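# Stand a flat-lying box upright on the cork mat

## Task

A closed box rests flat on its biggest face on the table, next to a cork mat, and neither is attached. Get the box standing on one of its four narrow faces (any of them). It must be square, not tilted and not balanced on an edge, and that face must sit entirely on the mat. The mat must stay flat. The box has to stay up with no help from the robot. Finally, open the hands and pull them away.

## Robot and tools

Robot: two arms, left_arm and right_arm. Each ends in the same five-finger right hand, so the hands are not mirrored, and every hand number and axis means the same on both. The arm names are not image sides. left_arm sits on the +y side.

Scene frame: the origin is on the table surface midway between the arms. +z is up and +x runs out over the table. Positions are in metres and orientations are quaternions (w,x,y,z). Reported positions can be a little off, more so at long reach.

Hand point: a spot fixed to the palm, 0.05 m in front of it, where the index pad meets the thumb tip in a pinch. Its own axes are: +z along the straightened fingers, +y out of the palm, and +x across the palm toward the little finger. Straight fingers reach 0.06-0.07 m past it along +z. Across the palm the hand extends 0.08 m on the little-finger side. On the thumb side it extends 0.02 m with the thumb swung in front, and up to 0.09 m otherwise. A wrist bracket on the little-finger side juts 0.03 m beyond the point along +y and 0.11 m across, and it can collide with things. Rotating the hand shifts the point slightly.

A row is 28 numbers, each from -1 to 1, and one row always covers both arms. The first 14 are for left_arm: dx, dy, dz, rx, ry, rz, little, ring, middle, index, thumb_bend, thumb_turn, force_limit, speed. The last 14 are the same for right_arm. dx..rz are an offset, not a pose. They are measured from the hand point's pose at the start of the action and expressed in the hand point's own axes. For the first action of a call, that start is the last pose reported. 1.0 equals 0.6 m or 180 degrees, and rx,ry,rz form one rotation vector. Every row in an action is relative to that same start, not to the row before.

Hand numbers: for the four fingers and thumb_bend, +1 is straight and -1 is fully curled or bent. thumb_turn +1 puts the thumb beside the palm and -1 puts it in front, facing the fingers. A pinch is roughly index -0.22, thumb_bend -0.75, thumb_turn -0.57. force_limit maps -1..+1 linearly to about 0..10 N of fingertip force (0..15 N for the two thumb motors). It stops closing motors only. speed maps -1..+1 to nearly zero..full, and full speed covers a whole finger travel in 0.6 s. No value means 'unchanged'. To keep a hand as it is, resend its last eight numbers. If none have been sent yet, send hand_measured plus hand_force_limit and hand_speed. A motor starts only when its target changes by at least 0.01. It then locks at its target or at the force limit, and a lock holds at least 15 N. For a soft grip, close with speed at -0.9 or below. With the thumb fully in front, the hand can wrap objects 0.035-0.08 m across. Swing the thumb before reaching the object.

execute_actions(actions): a list of actions. Each action is up to 15 rows, one per 1/30 s step. If it has fewer, the last row fills out the 15 steps (0.5 s). An empty list just returns the state. Each step's commanded pose is clipped to within 100 mm and 16 degrees of the measured pose, and motion trails commands by about 0.17 s. An arm stops at its last clipped pose, so long reaches take several actions.

move(target, speed, stop_force, blocking): target is one 28-number row. Its offsets count from the pose in the latest result that shows one. Each hand point follows a straight line, and all paths finish together within 0.5-10 s. speed is in m/s, from 0.002 to 0.5 (default 0.25), and turning is capped at twice that value in rad/s. Paths do not avoid obstacles or the other arm. stop_force is 13-80 N, one value for both arms, and is not allowed before 0.2 s of scene time. An arm's path halts once its wrist sensor feels that much extra push against the motion for 2 steps. The arm then backs up 2 steps and holds. Pressure can briefly exceed the set value. Do not rely on stop_force while rotating, and omit it when moving off a surface the hand presses on. blocking=false returns after 0.5 s and cannot be combined with stop_force. Poll it with wait(0), or use stop, before sending anything else. The 'move:' line reports done, off_target, moving, held, fault or contact per arm. limits=paced means a pose was clipped. limits=held means a check blocked steps, after which the arm may surge.

wait(seconds 0-10) lets time pass with commands held. stop brakes a running move. zoom_image(camera, region [x0,y0,x1,y1], at most 504x504) magnifies one camera's latest image. The cameras are cam_high, cam_low, cam_left_wrist and cam_right_wrist, each 504x504. show_instructions shows the reference images. finished_scene(scene) ends the current scene for good, so call it only once the box stands by itself and the hands have moved away.

Results give each hand point's position, quaternion and velocities, plus 'Hand target' lines and 'pose unreachable' notes. hand_measured, hand_stopped_by (moving/target/force/stalled/fault) and hand_load_n list six values in the motor order; a positive load means the finger is being pushed open. Loads near 0 mean the grip is lost. Wrist force/torque are given in end-effector axes, with offsets up to about 5.5 N, noise up to 3.4 N, and saturation near 100 N. Joint torques are noisy. MOTOR HOT warns at 70 °C, and at 85 °C the arm is braked.

Avoid the following. The arms are stiff, so aiming even slightly past a firm contact can trip a fault. A torque over a joint limit (290, 290, 132, 47.5, 47.5, 47.5 N m from base to wrist) or 150 N of external force stops that arm for 10 s and drops the rest of the call. Never let the arms strike or squeeze each other. Do not knock anything off the table. Do not drop, slam or shove the box hard, and do not drag or ruck up the mat. Loose objects may occasionally get nudged.

Each tool is called after ">>>" as a command line: name --argument value for each argument, lists and objects as JSON in quotes; but a table of rows of numbers goes row by row, as --pt "numbers of a row", without its own name.

Reference images:

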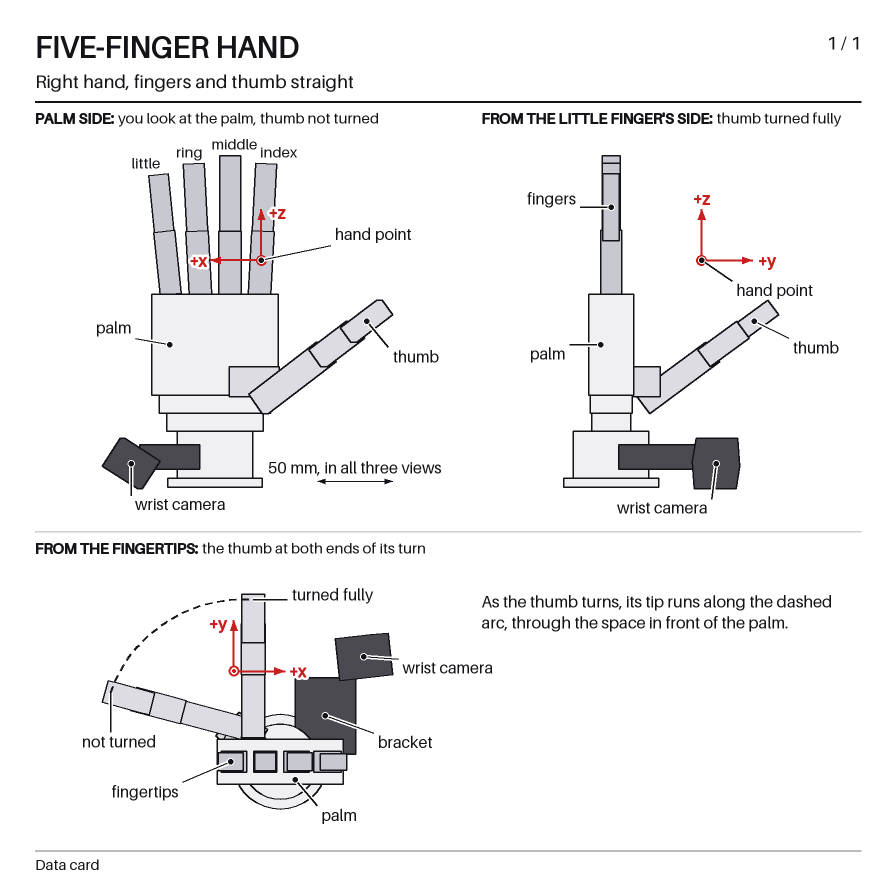

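## Session

>>> execute_actions --actions '[]'

Scene clock: 0.00 s.
left_arm: end_effector_position=(-0.1584, +1.0363, +0.4876) hand_measured=(+1.000, +1.000, +1.000, +1.000, +1.000, +1.000) hand_load_n=(+0.0, +0.0, +0.0, +0.0, +0.0, +0.0) hand_stopped_by=(target, target, target, target, target, target) hand_force_limit=0.00 hand_speed=-0.80 end_effector_quat_wxyz=(+0.014, +0.793, -0.601, +0.095) end_effector_velocity=(+0.002, +0.000, -0.000) end_effector_angular_velocity=(+0.000, -0.002, -0.001) | right_arm: end_effector_position=(+0.0901, -1.0021, +0.6787) hand_measured=(+1.000, +1.000, +1.000, +1.000, +1.000, +1.000) hand_load_n=(+0.0, +0.0, +0.0, +0.0, +0.0, +0.0) hand_stopped_by=(target, target, target, target, target, target) hand_force_limit=0.00 hand_speed=-0.80 end_effector_quat_wxyz=(+0.024, +0.740, +0.668, -0.079) end_effector_velocity=(-0.000, +0.000, -0.000) end_effector_angular_velocity=(+0.000, +0.000, -0.001)
Joint positions: left_arm=[ 1.345 -1.429  1.501  1.62   1.722 -1.958] | right_arm=[-2.054 -1.641  1.34   1.708  1.578 -1.966]
Joint velocities: left_arm=[-0.002 -0.    -0.    -0.     0.002 -0.   ] | right_arm=[-0.001 -0.     0.    -0.     0.001 -0.   ]
Joint torques (N m, as the arm reports them, + toward a larger angle): no reading
Wrist force (N, on the end effector, along its own x y z axes, offset not removed): no reading
Wrist torque (N m, same axes, about the end effector's origin, offset not removed): no reading
Hand target (left_arm): -0.158, +1.036, +0.488; +0.014, +0.793, -0.601, +0.095
Hand target (right_arm): +0.090, -1.002, +0.679; +0.024, +0.740, +0.668, -0.079

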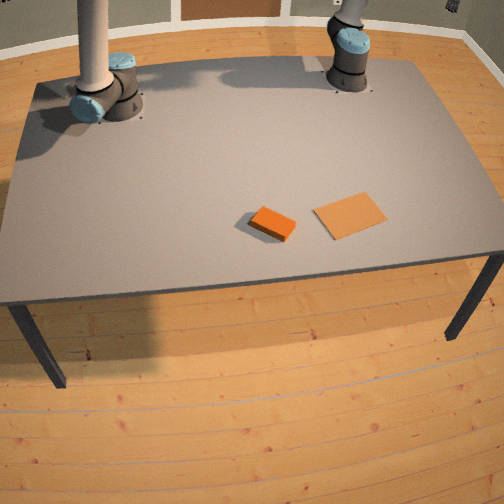

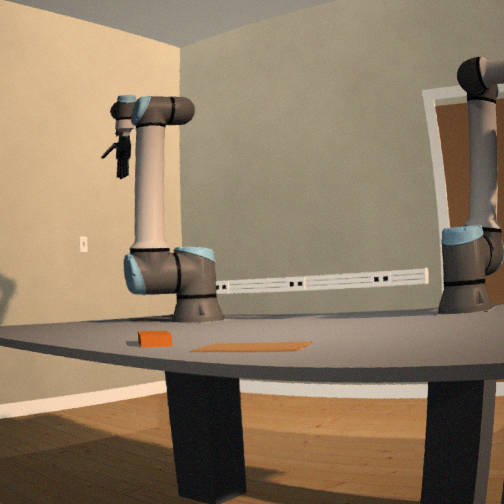

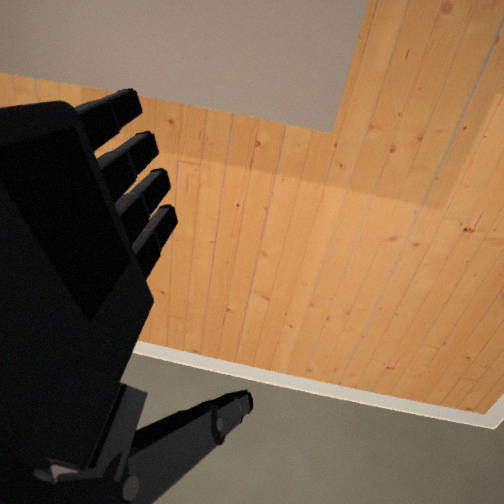

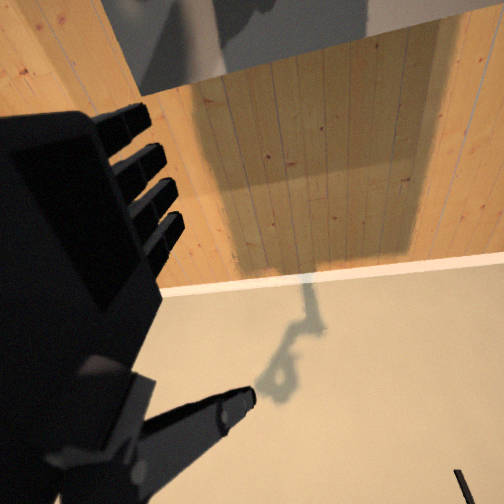

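>>> move --target '[0.59,-0.69,0.24,0,0,0,1,1,1,1,1,-1,0,0,0,0,0,0,0,0,1,1,1,1,1,1,0,-0.8]' --speed 0.4

>>> move --target '[0.95,0.28,0.11,0,0,0,1,1,1,1,1,-1,0,0,0,0,0,0,0,0,1,1,1,1,1,1,0,-0.8]' --speed 0.4

Scene clock: 14.10 s.
left_arm: end_effector_position=(+0.3478, +0.7941, +0.4438) hand_measured=(+1.000, +1.000, +1.000, +1.000, +1.000, -1.000) hand_load_n=(+0.0, +0.0, +0.0, +0.0, +0.0, +0.0) hand_stopped_by=(target, target, target, target, target, target) hand_force_limit=0.00 hand_speed=0.00 end_effector_quat_wxyz=(+0.015, +0.793, -0.601, +0.097) end_effector_velocity=(+0.003, -0.001, +0.000) end_effector_angular_velocity=(-0.000, -0.001, -0.001) | right_arm: end_effector_position=(+0.0901, -1.0021, +0.6787) hand_measured=(+1.000, +1.000, +1.000, +1.000, +1.000, +1.000) hand_load_n=(+0.0, +0.0, +0.0, +0.0, +0.0, +0.0) hand_stopped_by=(target, target, target, target, target, target) hand_force_limit=0.00 hand_speed=-0.80 end_effector_quat_wxyz=(+0.024, +0.740, +0.668, -0.079) end_effector_velocity=(-0.000, -0.000, -0.000) end_effector_angular_velocity=(-0.001, +0.000, -0.000)
Joint positions: left_arm=[ 0.213 -1.525  1.64   1.369  1.747 -3.107] | right_arm=[-2.054 -1.641  1.34   1.708  1.578 -1.966]
Joint velocities: left_arm=[-0.004  0.002 -0.002 -0.     0.    -0.004] | right_arm=[-0.     0.     0.    -0.001 -0.     0.   ]
Joint torques (N m, as the arm reports them, + toward a larger angle): left_arm=[ -6.74 -31.83 -48.81   0.87  -3.75  -3.78] | right_arm=[  0.99 -27.93 -35.98   3.66   0.33  -0.34]
Wrist force (N, on the end effector, along its own x y z axes, offset not removed): left_arm=[2.3 -1.0 1.6] | right_arm=[0.6 3.6 0.1]
Wrist torque (N m, same axes, about the end effector's origin, offset not removed): left_arm=[-0.12 -0.57 0.20] | right_arm=[0.50 -0.11 -0.03]
Hand target (left_arm): +0.348, +0.794, +0.444; +0.015, +0.793, -0.601, +0.097
Hand target (right_arm): +0.090, -1.002, +0.679; +0.024, +0.740, +0.668, -0.079
Off the commanded pose (left_arm): 0.001 m, 0 deg.
Off the commanded pose (right_arm): 0.000 m, 0 deg.
move: done

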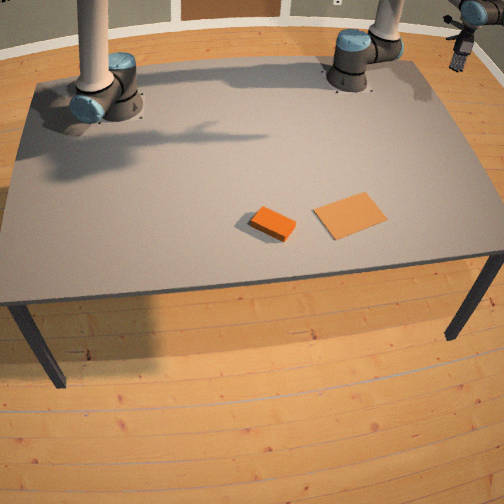

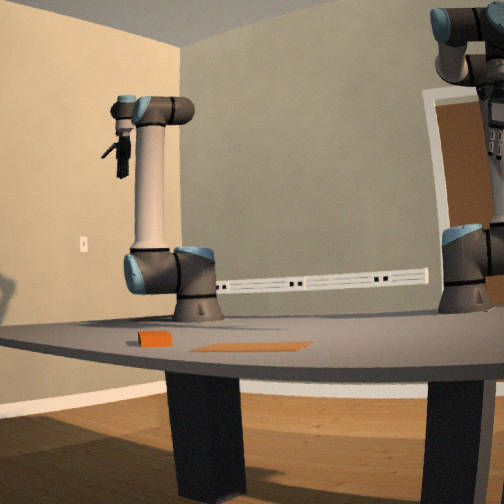

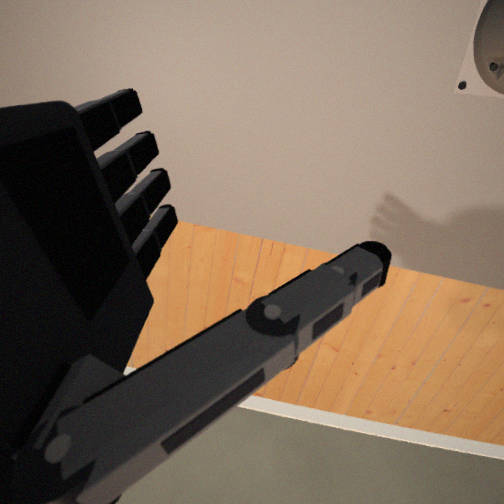

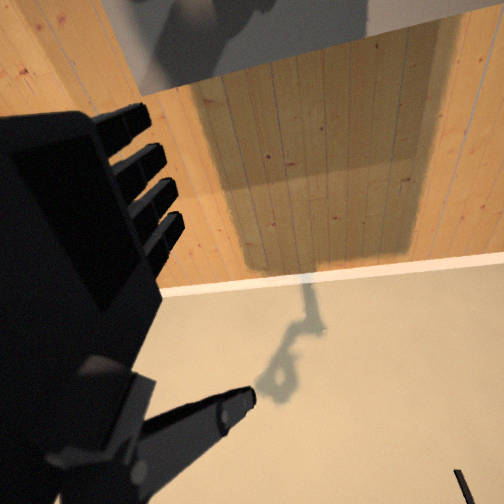

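Scene clock: 16.40 s.
left_arm: end_effector_position=(+0.3429, +0.1970, +0.4612) hand_measured=(+1.000, +1.000, +1.000, +1.000, +1.000, -1.000) hand_load_n=(+0.0, +0.0, +0.0, +0.0, +0.0, +0.0) hand_stopped_by=(target, target, target, target, target, target) hand_force_limit=0.00 hand_speed=0.00 end_effector_quat_wxyz=(+0.017, +0.793, -0.601, +0.097) end_effector_velocity=(+0.000, -0.003, +0.000) end_effector_angular_velocity=(+0.001, +0.001, +0.001) | right_arm: end_effector_position=(+0.0901, -1.0021, +0.6787) hand_measured=(+1.000, +1.000, +1.000, +1.000, +1.000, +1.000) hand_load_n=(+0.0, +0.0, +0.0, +0.0, +0.0, +0.0) hand_stopped_by=(target, target, target, target, target, target) hand_force_limit=0.00 hand_speed=-0.80 end_effector_quat_wxyz=(+0.024, +0.740, +0.668, -0.079) end_effector_velocity=(-0.000, -0.000, -0.000) end_effector_angular_velocity=(+0.000, -0.000, -0.000)
Joint positions: left_arm=[-1.092 -1.57   1.634  1.313  1.538 -4.401] | right_arm=[-2.054 -1.641  1.34   1.708  1.578 -1.966]
Joint velocities: left_arm=[-0.003  0.004 -0.003  0.001 -0.    -0.004] | right_arm=[-0.  0. -0. -0. -0.  0.]
Joint torques (N m, as the arm reports them, + toward a larger angle): left_arm=[ -4.69 -29.14 -48.24   5.82  -3.82  -4.03] | right_arm=[  2.73 -26.59 -35.78   4.06   0.19  -1.06]
Wrist force (N, on the end effector, along its own x y z axes, offset not removed): left_arm=[2.4 -2.5 -0.2] | right_arm=[-1.4 3.9 -0.5]
Wrist torque (N m, same axes, about the end effector's origin, offset not removed): left_arm=[-0.21 -0.57 0.27] | right_arm=[0.57 0.17 -0.04]
Hand target (left_arm): +0.343, +0.197, +0.461; +0.017, +0.793, -0.601, +0.097
Hand target (right_arm): +0.090, -1.002, +0.679; +0.024, +0.740, +0.668, -0.079
Off the commanded pose (left_arm): 0.001 m, 0 deg.
Off the commanded pose (right_arm): 0.000 m, 0 deg.
move: done; limits=paced

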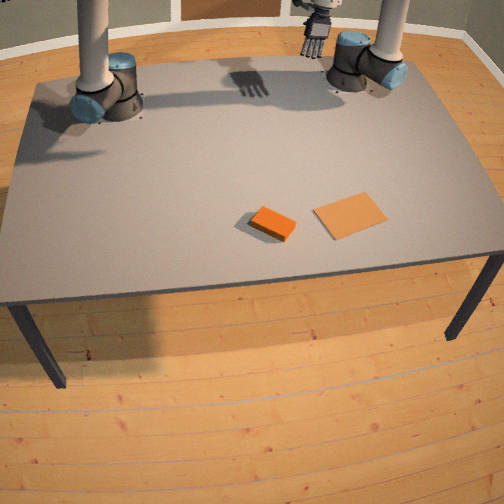

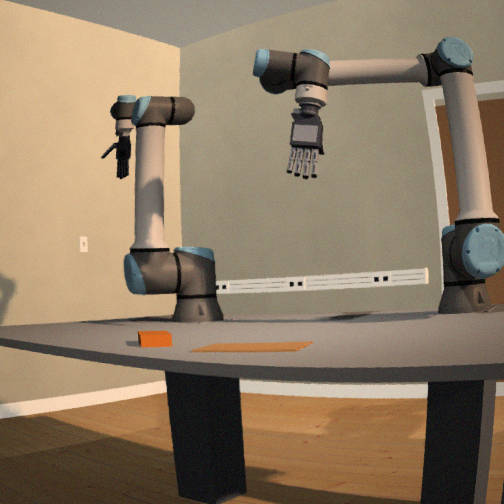

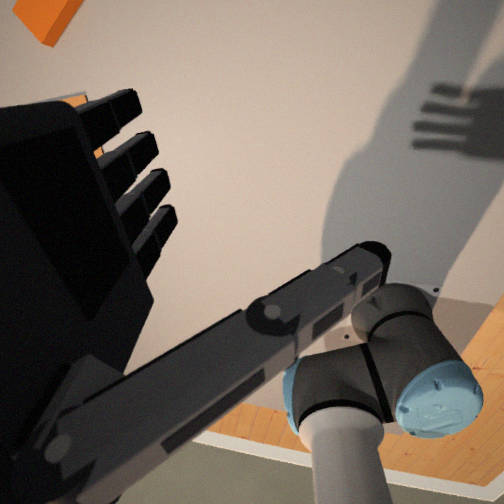

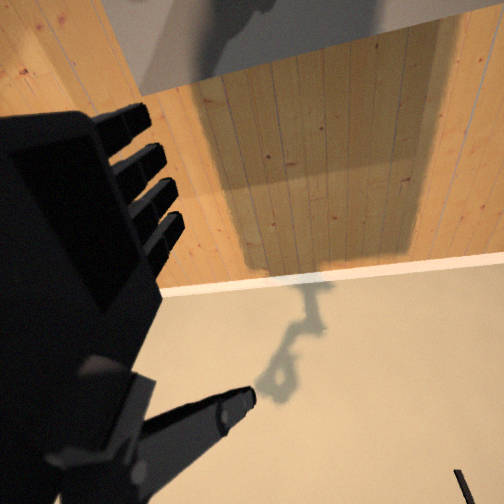

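>>> move --target '[0.557,-0.313,0.478,-0.036,-0.048,0,1,1,1,1,1,-1,0,0,0,0,0,0,0,0,1,1,1,1,1,1,0,-0.8]' --speed 0.4

Scene clock: 24.20 s.
left_arm: end_effector_position=(+0.6471, -0.1089, +0.2542) hand_measured=(+1.000, +1.000, +1.000, +1.000, +1.000, -1.000) hand_load_n=(+0.0, +0.0, +0.0, +0.0, +0.0, +0.0) hand_stopped_by=(target, target, target, target, target, target) hand_force_limit=0.00 hand_speed=0.00 end_effector_quat_wxyz=(+0.016, +0.796, -0.605, +0.003) end_effector_velocity=(+0.002, -0.002, +0.001) end_effector_angular_velocity=(+0.002, +0.004, -0.001) | right_arm: end_effector_position=(+0.0901, -1.0021, +0.6787) hand_measured=(+1.000, +1.000, +1.000, +1.000, +1.000, +1.000) hand_load_n=(+0.0, +0.0, +0.0, +0.0, +0.0, +0.0) hand_stopped_by=(target, target, target, target, target, target) hand_force_limit=0.00 hand_speed=-0.80 end_effector_quat_wxyz=(+0.024, +0.740, +0.668, -0.079) end_effector_velocity=(-0.000, +0.000, -0.000) end_effector_angular_velocity=(-0.000, -0.000, -0.001)
Joint positions: left_arm=[-0.983 -0.624  0.653  1.529  1.601 -4.293] | right_arm=[-2.054 -1.641  1.34   1.708  1.578 -1.966]
Joint velocities: left_arm=[ 0.     0.011 -0.02   0.014  0.002  0.001] | right_arm=[-0.001 -0.     0.    -0.    -0.    -0.   ]
Joint torques (N m, as the arm reports them, + toward a larger angle): left_arm=[ 12.79 -98.17 -47.27   6.05   4.39   3.56] | right_arm=[  1.92 -29.87 -35.1    3.58   0.11  -0.75]
Wrist force (N, on the end effector, along its own x y z axes, offset not removed): left_arm=[2.8 -2.0 1.0] | right_arm=[-0.3 3.4 0.3]
Wrist torque (N m, same axes, about the end effector's origin, offset not removed): left_arm=[-0.19 -0.62 0.26] | right_arm=[0.46 0.02 -0.05]
Hand target (left_arm): +0.647, -0.109, +0.254; +0.016, +0.796, -0.605, +0.003
Hand target (right_arm): +0.090, -1.002, +0.679; +0.024, +0.740, +0.668, -0.079
Off the commanded pose (left_arm): 0.001 m, 0 deg.
Off the commanded pose (right_arm): 0.000 m, 0 deg.
move: done

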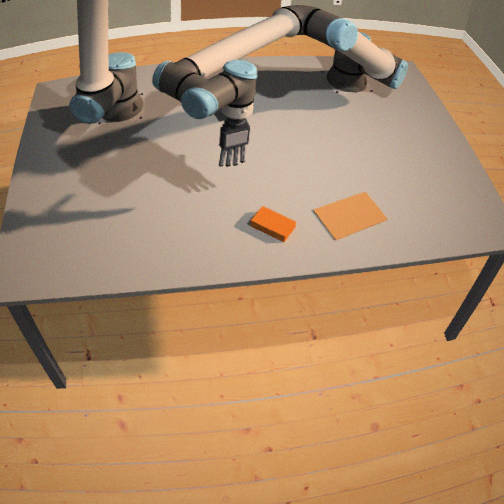

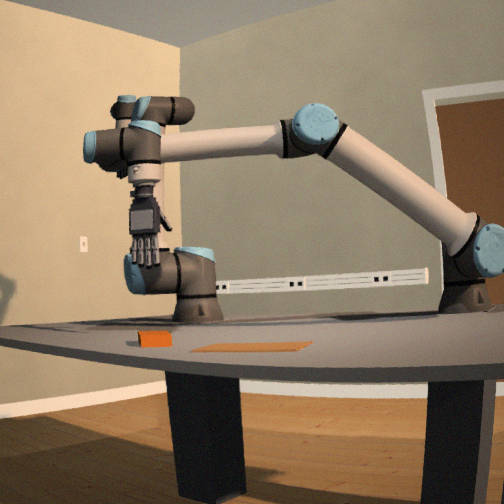

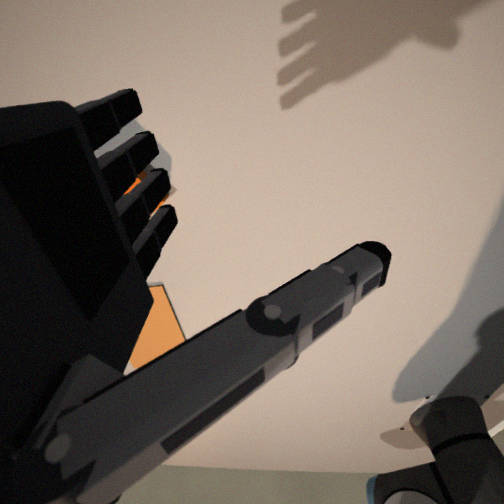

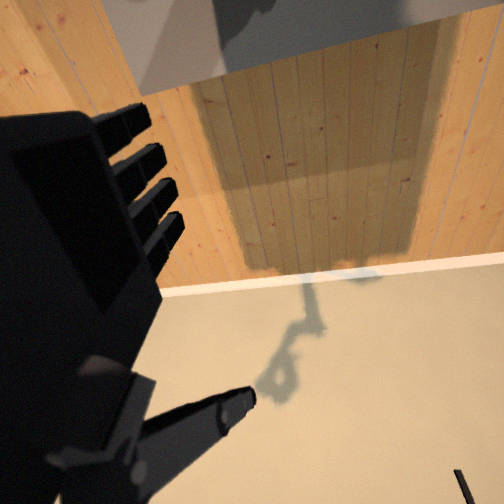

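>>> move --target '[-0.163,-0.097,0.083,0,0,0.278,1,1,1,1,1,-1,0,0,0,0,0,0,0,0,1,1,1,1,1,1,0,-0.8]' --speed 0.3

>>> move --target '[0,0,0,0.25,0,0,1,1,1,1,1,-1,0,0,0,0,0,0,0,0,1,1,1,1,1,1,0,-0.8]' --speed 0.3

Scene clock: 44.33 s.
left_arm: end_effector_position=(+0.6762, -0.0007, +0.2010) hand_measured=(+1.000, +1.000, +1.000, +1.000, +1.000, -1.000) hand_load_n=(+0.0, +0.0, +0.0, +0.0, +0.0, +0.0) hand_stopped_by=(target, target, target, target, target, target) hand_force_limit=0.00 hand_speed=0.00 end_effector_quat_wxyz=(-0.013, -0.466, +0.884, -0.009) end_effector_velocity=(+0.001, +0.002, -0.001) end_effector_angular_velocity=(-0.001, -0.001, -0.013) | right_arm: end_effector_position=(+0.0901, -1.0021, +0.6787) hand_measured=(+1.000, +1.000, +1.000, +1.000, +1.000, +1.000) hand_load_n=(+0.0, +0.0, +0.0, +0.0, +0.0, +0.0) hand_stopped_by=(target, target, target, target, target, target) hand_force_limit=0.00 hand_speed=-0.80 end_effector_quat_wxyz=(+0.024, +0.740, +0.668, -0.079) end_effector_velocity=(+0.001, +0.000, -0.000) end_effector_angular_velocity=(+0.000, +0.000, +0.002)
Joint positions: left_arm=[-0.943 -0.711  0.905  1.366  1.601 -3.381] | right_arm=[-2.054 -1.641  1.34   1.708  1.578 -1.966]
Joint velocities: left_arm=[ 0.001 -0.003  0.006 -0.004  0.     0.015] | right_arm=[ 0.001 -0.     0.001 -0.     0.    -0.   ]
Joint torques (N m, as the arm reports them, + toward a larger angle): left_arm=[  15.22 -114.95  -22.09    1.21    4.39    3.65] | right_arm=[  4.39 -26.   -35.8    3.77   0.29  -0.78]
Wrist force (N, on the end effector, along its own x y z axes, offset not removed): left_arm=[1.2 -1.2 -0.4] | right_arm=[-0.5 3.1 -0.2]
Wrist torque (N m, same axes, about the end effector's origin, offset not removed): left_arm=[0.00 -0.36 0.27] | right_arm=[0.50 0.02 -0.08]
Hand target (left_arm): +0.676, -0.000, +0.201; -0.013, -0.466, +0.885, -0.010
Hand target (right_arm): +0.090, -1.002, +0.679; +0.024, +0.740, +0.668, -0.079
Off the commanded pose (left_arm): 0.000 m, 0 deg.
Off the commanded pose (right_arm): 0.000 m, 0 deg.
move: done

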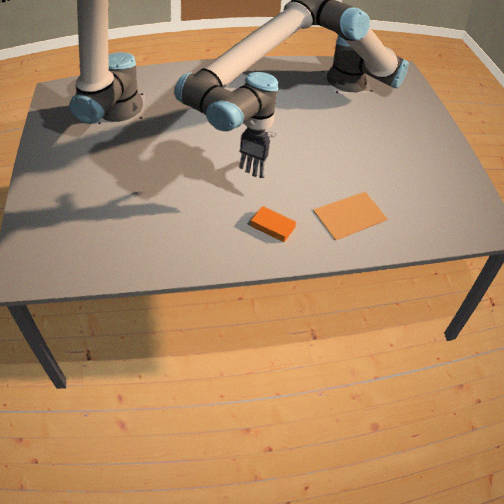

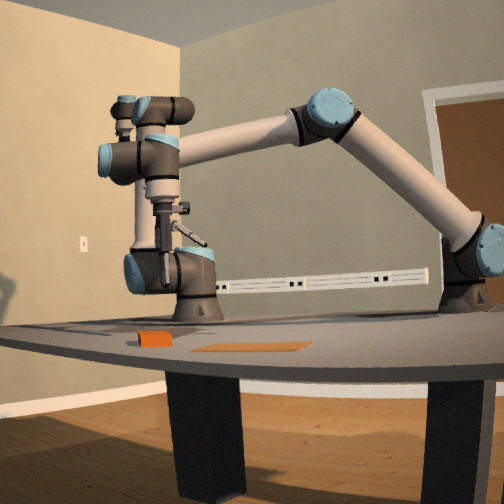

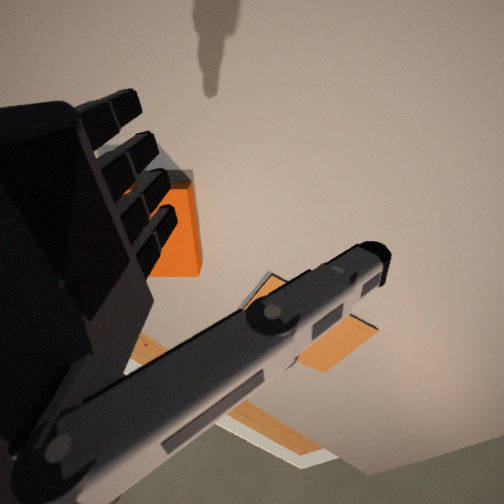

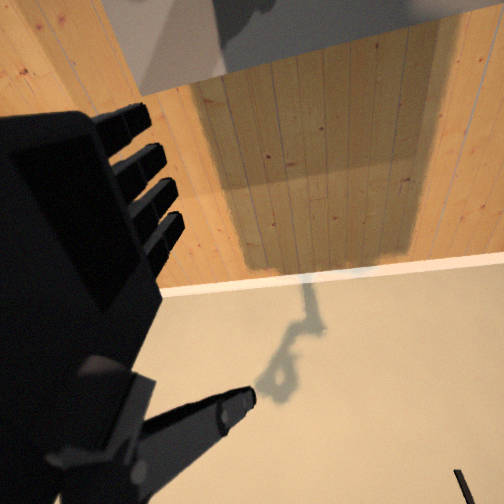

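Scene clock: 46.27 s.
left_arm: end_effector_position=(+0.6762, -0.0007, +0.2012) hand_measured=(+1.000, +1.000, +1.000, +1.000, +1.000, -1.000) hand_load_n=(+0.0, +0.0, +0.0, +0.0, +0.0, +0.0) hand_stopped_by=(target, target, target, target, target, target) hand_force_limit=0.00 hand_speed=0.00 end_effector_quat_wxyz=(+0.165, -0.436, +0.814, -0.347) end_effector_velocity=(+0.000, -0.000, -0.001) end_effector_angular_velocity=(-0.007, -0.013, -0.000) | right_arm: end_effector_position=(+0.0901, -1.0021, +0.6787) hand_measured=(+1.000, +1.000, +1.000, +1.000, +1.000, +1.000) hand_load_n=(+0.0, +0.0, +0.0, +0.0, +0.0, +0.0) hand_stopped_by=(target, target, target, target, target, target) hand_force_limit=0.00 hand_speed=-0.80 end_effector_quat_wxyz=(+0.024, +0.740, +0.668, -0.079) end_effector_velocity=(+0.000, -0.000, -0.000) end_effector_angular_velocity=(+0.000, -0.001, -0.000)
Joint positions: left_arm=[-1.014 -1.143  1.542  0.404  1.376 -3.386] | right_arm=[-2.054 -1.641  1.34   1.708  1.578 -1.966]
Joint velocities: left_arm=[-0.002 -0.006  0.011 -0.019 -0.005  0.003] | right_arm=[ 0.     0.     0.    -0.    -0.001  0.   ]
Joint torques (N m, as the arm reports them, + toward a larger angle): left_arm=[ -7.79 -85.04 -21.18  -1.04  -4.69   3.79] | right_arm=[  1.56 -25.41 -35.61   3.92   0.16  -0.87]
Wrist force (N, on the end effector, along its own x y z axes, offset not removed): left_arm=[2.2 -1.5 0.3] | right_arm=[0.8 4.1 -0.3]
Wrist torque (N m, same axes, about the end effector's origin, offset not removed): left_arm=[-0.12 -0.55 0.26] | right_arm=[0.67 -0.17 0.04]
Hand target (left_arm): +0.676, -0.001, +0.201; +0.166, -0.436, +0.814, -0.347
Hand target (right_arm): +0.090, -1.002, +0.679; +0.024, +0.740, +0.668, -0.079
Off the commanded pose (left_arm): 0.000 m, 0 deg.
Off the commanded pose (right_arm): 0.000 m, 0 deg.
move: done

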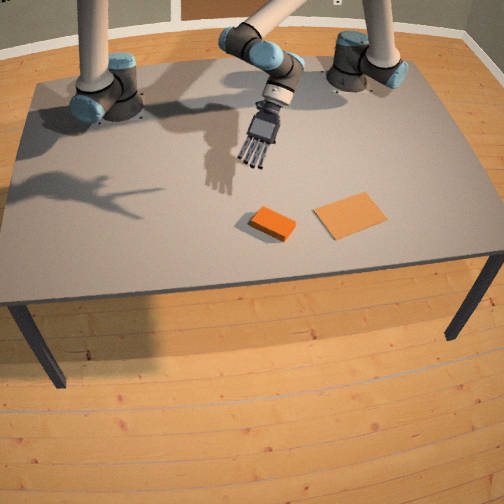

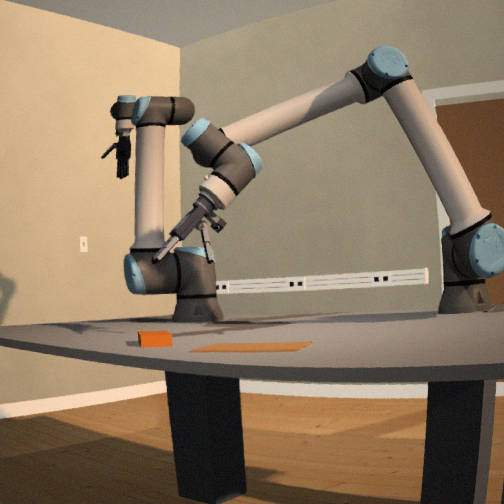

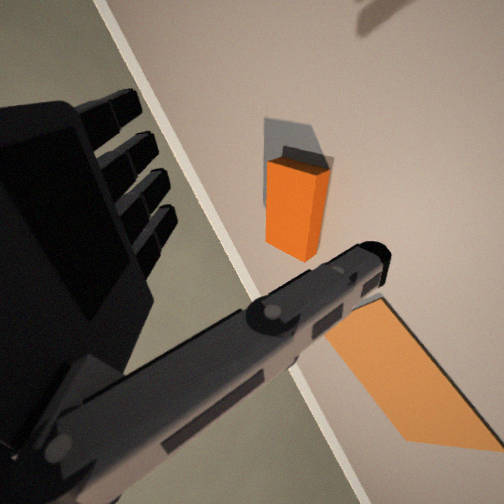

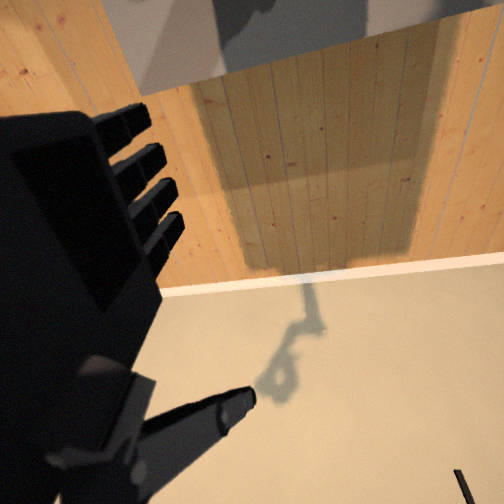

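>>> move --target '[-0.05,0.047,0.212,0,0,0,1,1,1,1,1,-1,0,0,0,0,0,0,0,0,1,1,1,1,1,1,0,-0.8]' --speed 0.2

Scene clock: 52.97 s.
left_arm: end_effector_position=(+0.7490, -0.0183, +0.0908) hand_measured=(+1.000, +1.000, +1.000, +1.000, +1.000, -1.000) hand_load_n=(+0.0, +0.0, +0.0, +0.0, +0.0, +0.0) hand_stopped_by=(target, target, target, target, target, target) hand_force_limit=0.00 hand_speed=0.00 end_effector_quat_wxyz=(+0.165, -0.436, +0.814, -0.347) end_effector_velocity=(+0.001, -0.000, -0.001) end_effector_angular_velocity=(-0.000, +0.001, -0.000) | right_arm: end_effector_position=(+0.0901, -1.0021, +0.6787) hand_measured=(+1.000, +1.000, +1.000, +1.000, +1.000, +1.000) hand_load_n=(+0.0, +0.0, +0.0, +0.0, +0.0, +0.0) hand_stopped_by=(target, target, target, target, target, target) hand_force_limit=0.00 hand_speed=-0.80 end_effector_quat_wxyz=(+0.024, +0.740, +0.668, -0.079) end_effector_velocity=(-0.000, -0.000, -0.001) end_effector_angular_velocity=(+0.000, -0.000, -0.001)
Joint positions: left_arm=[-0.953 -0.962  1.466  0.289  1.419 -3.341] | right_arm=[-2.054 -1.641  1.34   1.708  1.578 -1.966]
Joint velocities: left_arm=[ 0.001  0.003 -0.002 -0.     0.002  0.001] | right_arm=[-0.001  0.     0.001 -0.001 -0.     0.   ]
Joint torques (N m, as the arm reports them, + toward a larger angle): left_arm=[ 15.23 -76.77 -45.94  -1.05   3.88   3.82] | right_arm=[  0.37 -26.12 -35.16   4.04  -0.06  -0.7 ]
Wrist force (N, on the end effector, along its own x y z axes, offset not removed): left_arm=[3.2 -1.2 0.1] | right_arm=[2.1 4.5 -0.1]
Wrist torque (N m, same axes, about the end effector's origin, offset not removed): left_arm=[-0.04 -0.67 0.35] | right_arm=[0.72 -0.36 0.12]
Hand target (left_arm): +0.749, -0.018, +0.091; +0.165, -0.436, +0.814, -0.347
Hand target (right_arm): +0.090, -1.002, +0.679; +0.024, +0.740, +0.668, -0.079
Off the commanded pose (left_arm): 0.000 m, 0 deg.
Off the commanded pose (right_arm): 0.000 m, 0 deg.
move: done

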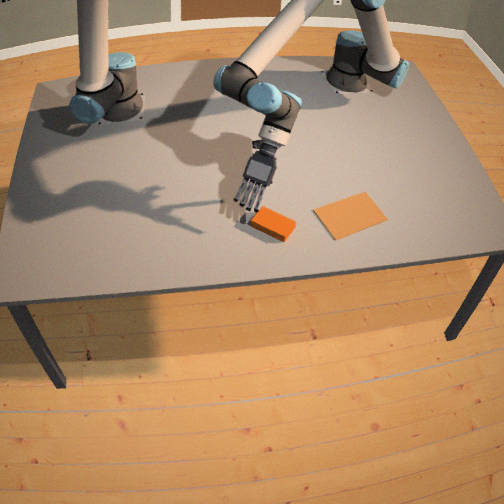

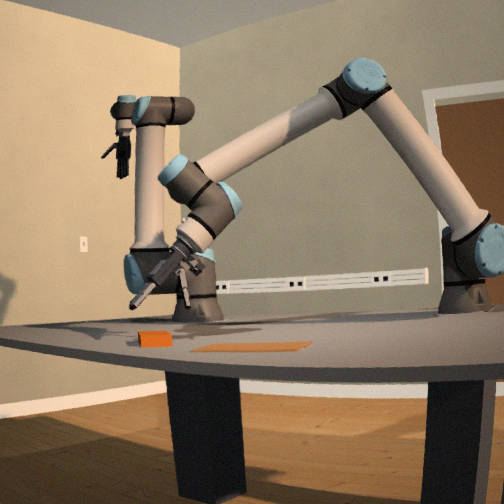

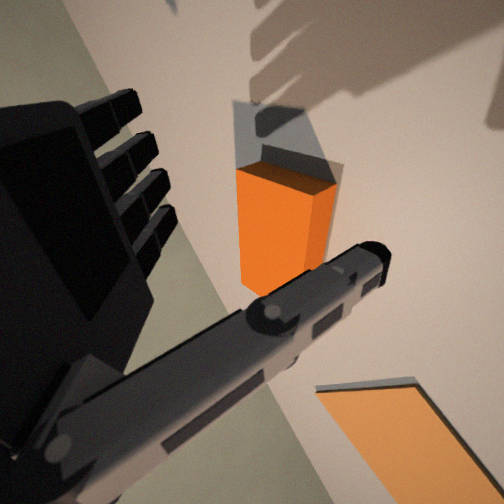

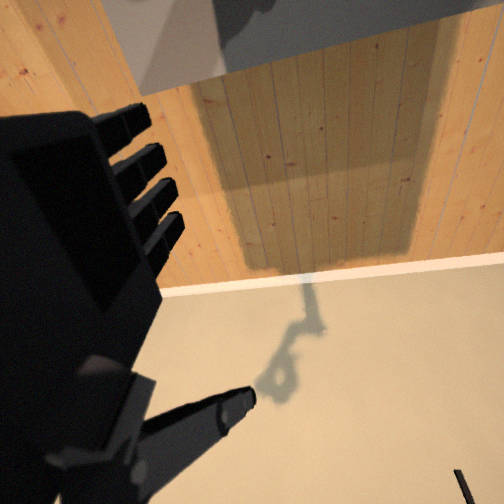

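>>> move --target '[-0.07,-0.023,0.023,0,0,0,1,1,1,1,1,-1,0,0,0,0,0,0,0,0,1,1,1,1,1,1,0,-0.8]' --speed 0.1

>>> move --target '[0,0.053,0.053,0,0,0,1,1,1,1,1,-1,0,0,0,0,0,0,0,0,1,1,1,1,1,1,0,-0.8]' --speed 0.05

>>> zoom_image --camera "cam_low" --region '[80,240,280,380]'

Scene clock: 59.80 s.
left_arm: end_effector_position=(+0.7886, +0.0051, +0.0896) hand_measured=(+1.000, +1.000, +1.000, +1.000, +1.000, -1.000) hand_load_n=(+0.0, +0.0, +0.0, +0.0, +0.0, +0.0) hand_stopped_by=(target, target, target, target, target, target) hand_force_limit=0.00 hand_speed=0.00 end_effector_quat_wxyz=(+0.166, -0.436, +0.814, -0.347) end_effector_velocity=(+0.002, +0.001, +0.000) end_effector_angular_velocity=(-0.000, +0.001, +0.001) | right_arm: end_effector_position=(+0.0901, -1.0021, +0.6787) hand_measured=(+1.000, +1.000, +1.000, +1.000, +1.000, +1.000) hand_load_n=(+0.0, +0.0, +0.0, +0.0, +0.0, +0.0) hand_stopped_by=(target, target, target, target, target, target) hand_force_limit=0.00 hand_speed=-0.80 end_effector_quat_wxyz=(+0.024, +0.740, +0.668, -0.079) end_effector_velocity=(-0.000, +0.000, -0.000) end_effector_angular_velocity=(+0.001, -0.001, -0.001)
Joint positions: left_arm=[-0.895 -0.933  1.419  0.303  1.459 -3.299] | right_arm=[-2.054 -1.641  1.34   1.708  1.578 -1.966]
Joint velocities: left_arm=[ 0.003  0.002 -0.003  0.002  0.002  0.001] | right_arm=[-0.001 -0.     0.001  0.001  0.     0.   ]
Joint torques (N m, as the arm reports them, + toward a larger angle): left_arm=[ 15.61 -78.08 -45.88   3.86   4.03   4.07] | right_arm=[  2.23 -27.87 -34.63   4.17  -0.08  -0.61]
Wrist force (N, on the end effector, along its own x y z axes, offset not removed): left_arm=[4.2 -0.3 1.3] | right_arm=[-0.4 3.7 -1.0]
Wrist torque (N m, same axes, about the end effector's origin, offset not removed): left_arm=[-0.01 -0.79 0.46] | right_arm=[0.63 0.05 -0.05]
Hand target (left_arm): +0.789, +0.005, +0.090; +0.166, -0.436, +0.814, -0.347
Hand target (right_arm): +0.090, -1.002, +0.679; +0.024, +0.740, +0.668, -0.079
Off the commanded pose (left_arm): 0.000 m, 0 deg.
Off the commanded pose (right_arm): 0.000 m, 0 deg.
move: done

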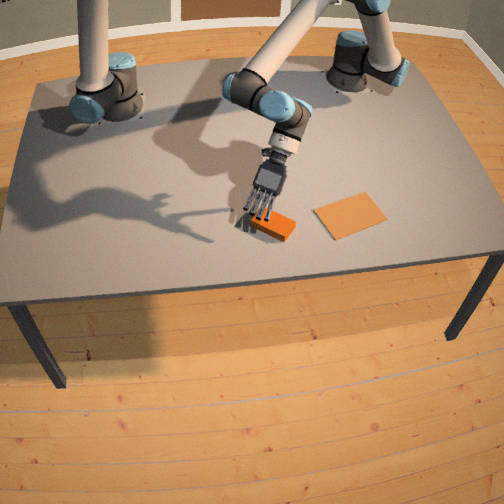

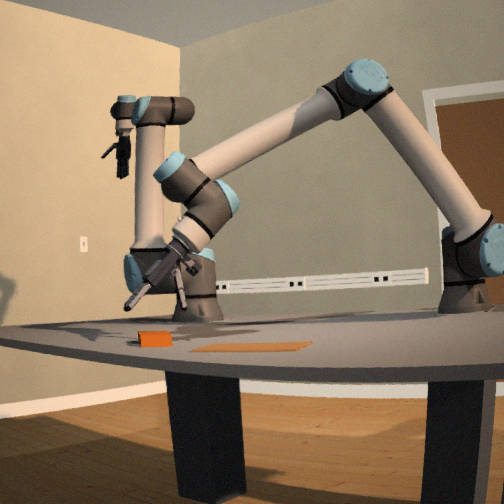

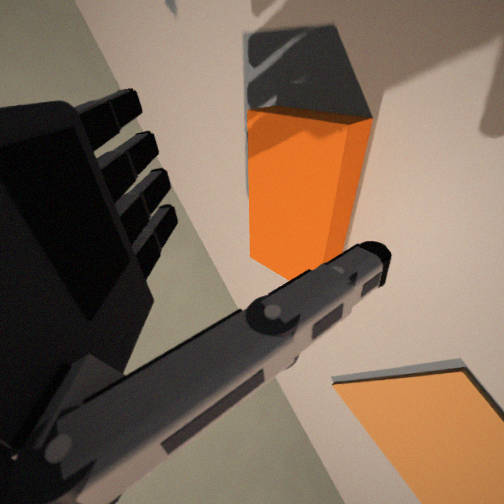

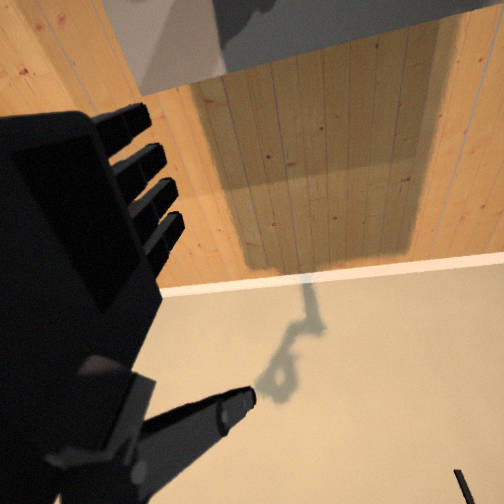

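Scene clock: 61.13 s.
left_arm: end_effector_position=(+0.7879, +0.0040, +0.0450) hand_measured=(+1.000, +1.000, +1.000, +1.000, +1.000, -1.000) hand_load_n=(+0.0, +0.0, +0.0, +0.0, +0.0, +0.0) hand_stopped_by=(target, target, target, target, target, target) hand_force_limit=0.00 hand_speed=0.00 end_effector_quat_wxyz=(+0.166, -0.436, +0.814, -0.347) end_effector_velocity=(+0.000, +0.000, -0.002) end_effector_angular_velocity=(+0.001, -0.001, +0.002) | right_arm: end_effector_position=(+0.0901, -1.0021, +0.6787) hand_measured=(+1.000, +1.000, +1.000, +1.000, +1.000, +1.000) hand_load_n=(+0.0, +0.0, +0.0, +0.0, +0.0, +0.0) hand_stopped_by=(target, target, target, target, target, target) hand_force_limit=0.00 hand_speed=-0.80 end_effector_quat_wxyz=(+0.024, +0.740, +0.668, -0.079) end_effector_velocity=(+0.000, -0.000, -0.000) end_effector_angular_velocity=(-0.000, +0.000, -0.000)
Joint positions: left_arm=[-0.897 -0.896  1.445  0.24   1.458 -3.3  ] | right_arm=[-2.054 -1.641  1.34   1.708  1.578 -1.966]
Joint velocities: left_arm=[ 0.     0.002  0.001 -0.003 -0.002 -0.   ] | right_arm=[ 0.    -0.     0.    -0.001 -0.     0.   ]
Joint torques (N m, as the arm reports them, + toward a larger angle): left_arm=[ -5.54 -80.25 -18.95  -1.43  -3.99  -3.83] | right_arm=[  0.59 -28.36 -34.91   3.81   0.25  -0.93]
Wrist force (N, on the end effector, along its own x y z axes, offset not removed): left_arm=[0.6 -4.0 0.4] | right_arm=[1.1 3.0 -1.4]
Wrist torque (N m, same axes, about the end effector's origin, offset not removed): left_arm=[-0.52 -0.22 0.04] | right_arm=[0.51 -0.18 0.06]
Hand target (left_arm): +0.788, +0.004, +0.045; +0.166, -0.436, +0.814, -0.347
Hand target (right_arm): +0.090, -1.002, +0.679; +0.024, +0.740, +0.668, -0.079
Off the commanded pose (left_arm): 0.000 m, 0 deg.
Off the commanded pose (right_arm): 0.000 m, 0 deg.
move: done

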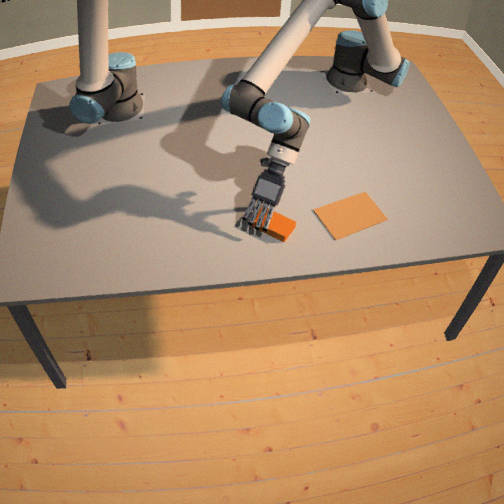

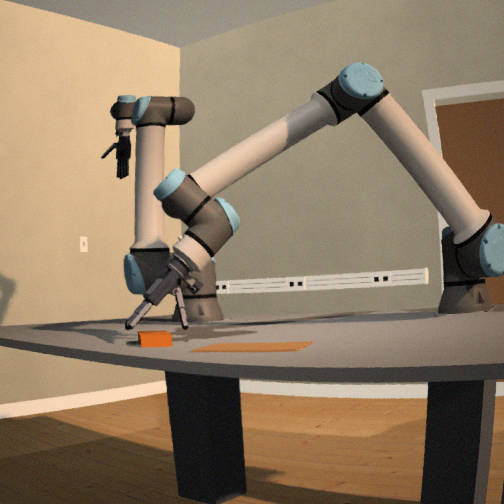

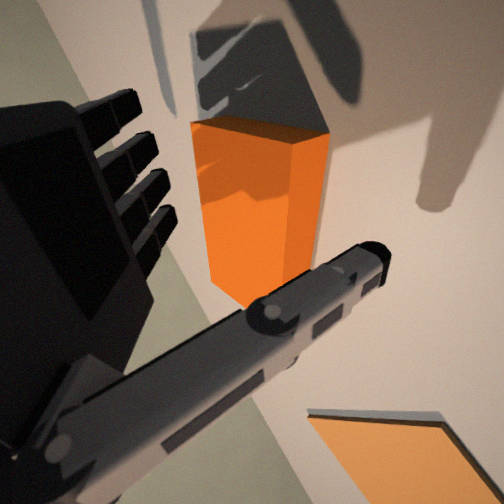

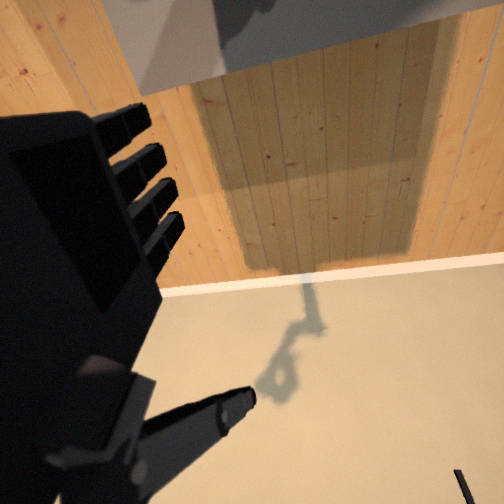

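Region (80, 240, 280, 380) of cam_low's 504x504 image, scaled by 2.520, with more detail than that image has; it fills the top 353 rows of this view, and the rest is white.

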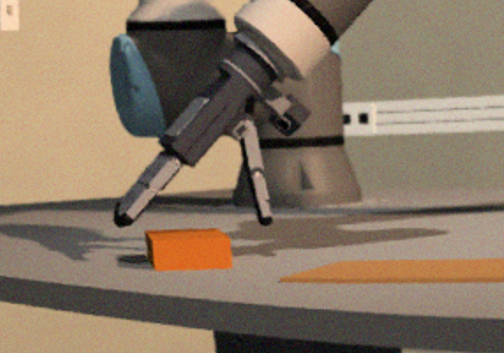

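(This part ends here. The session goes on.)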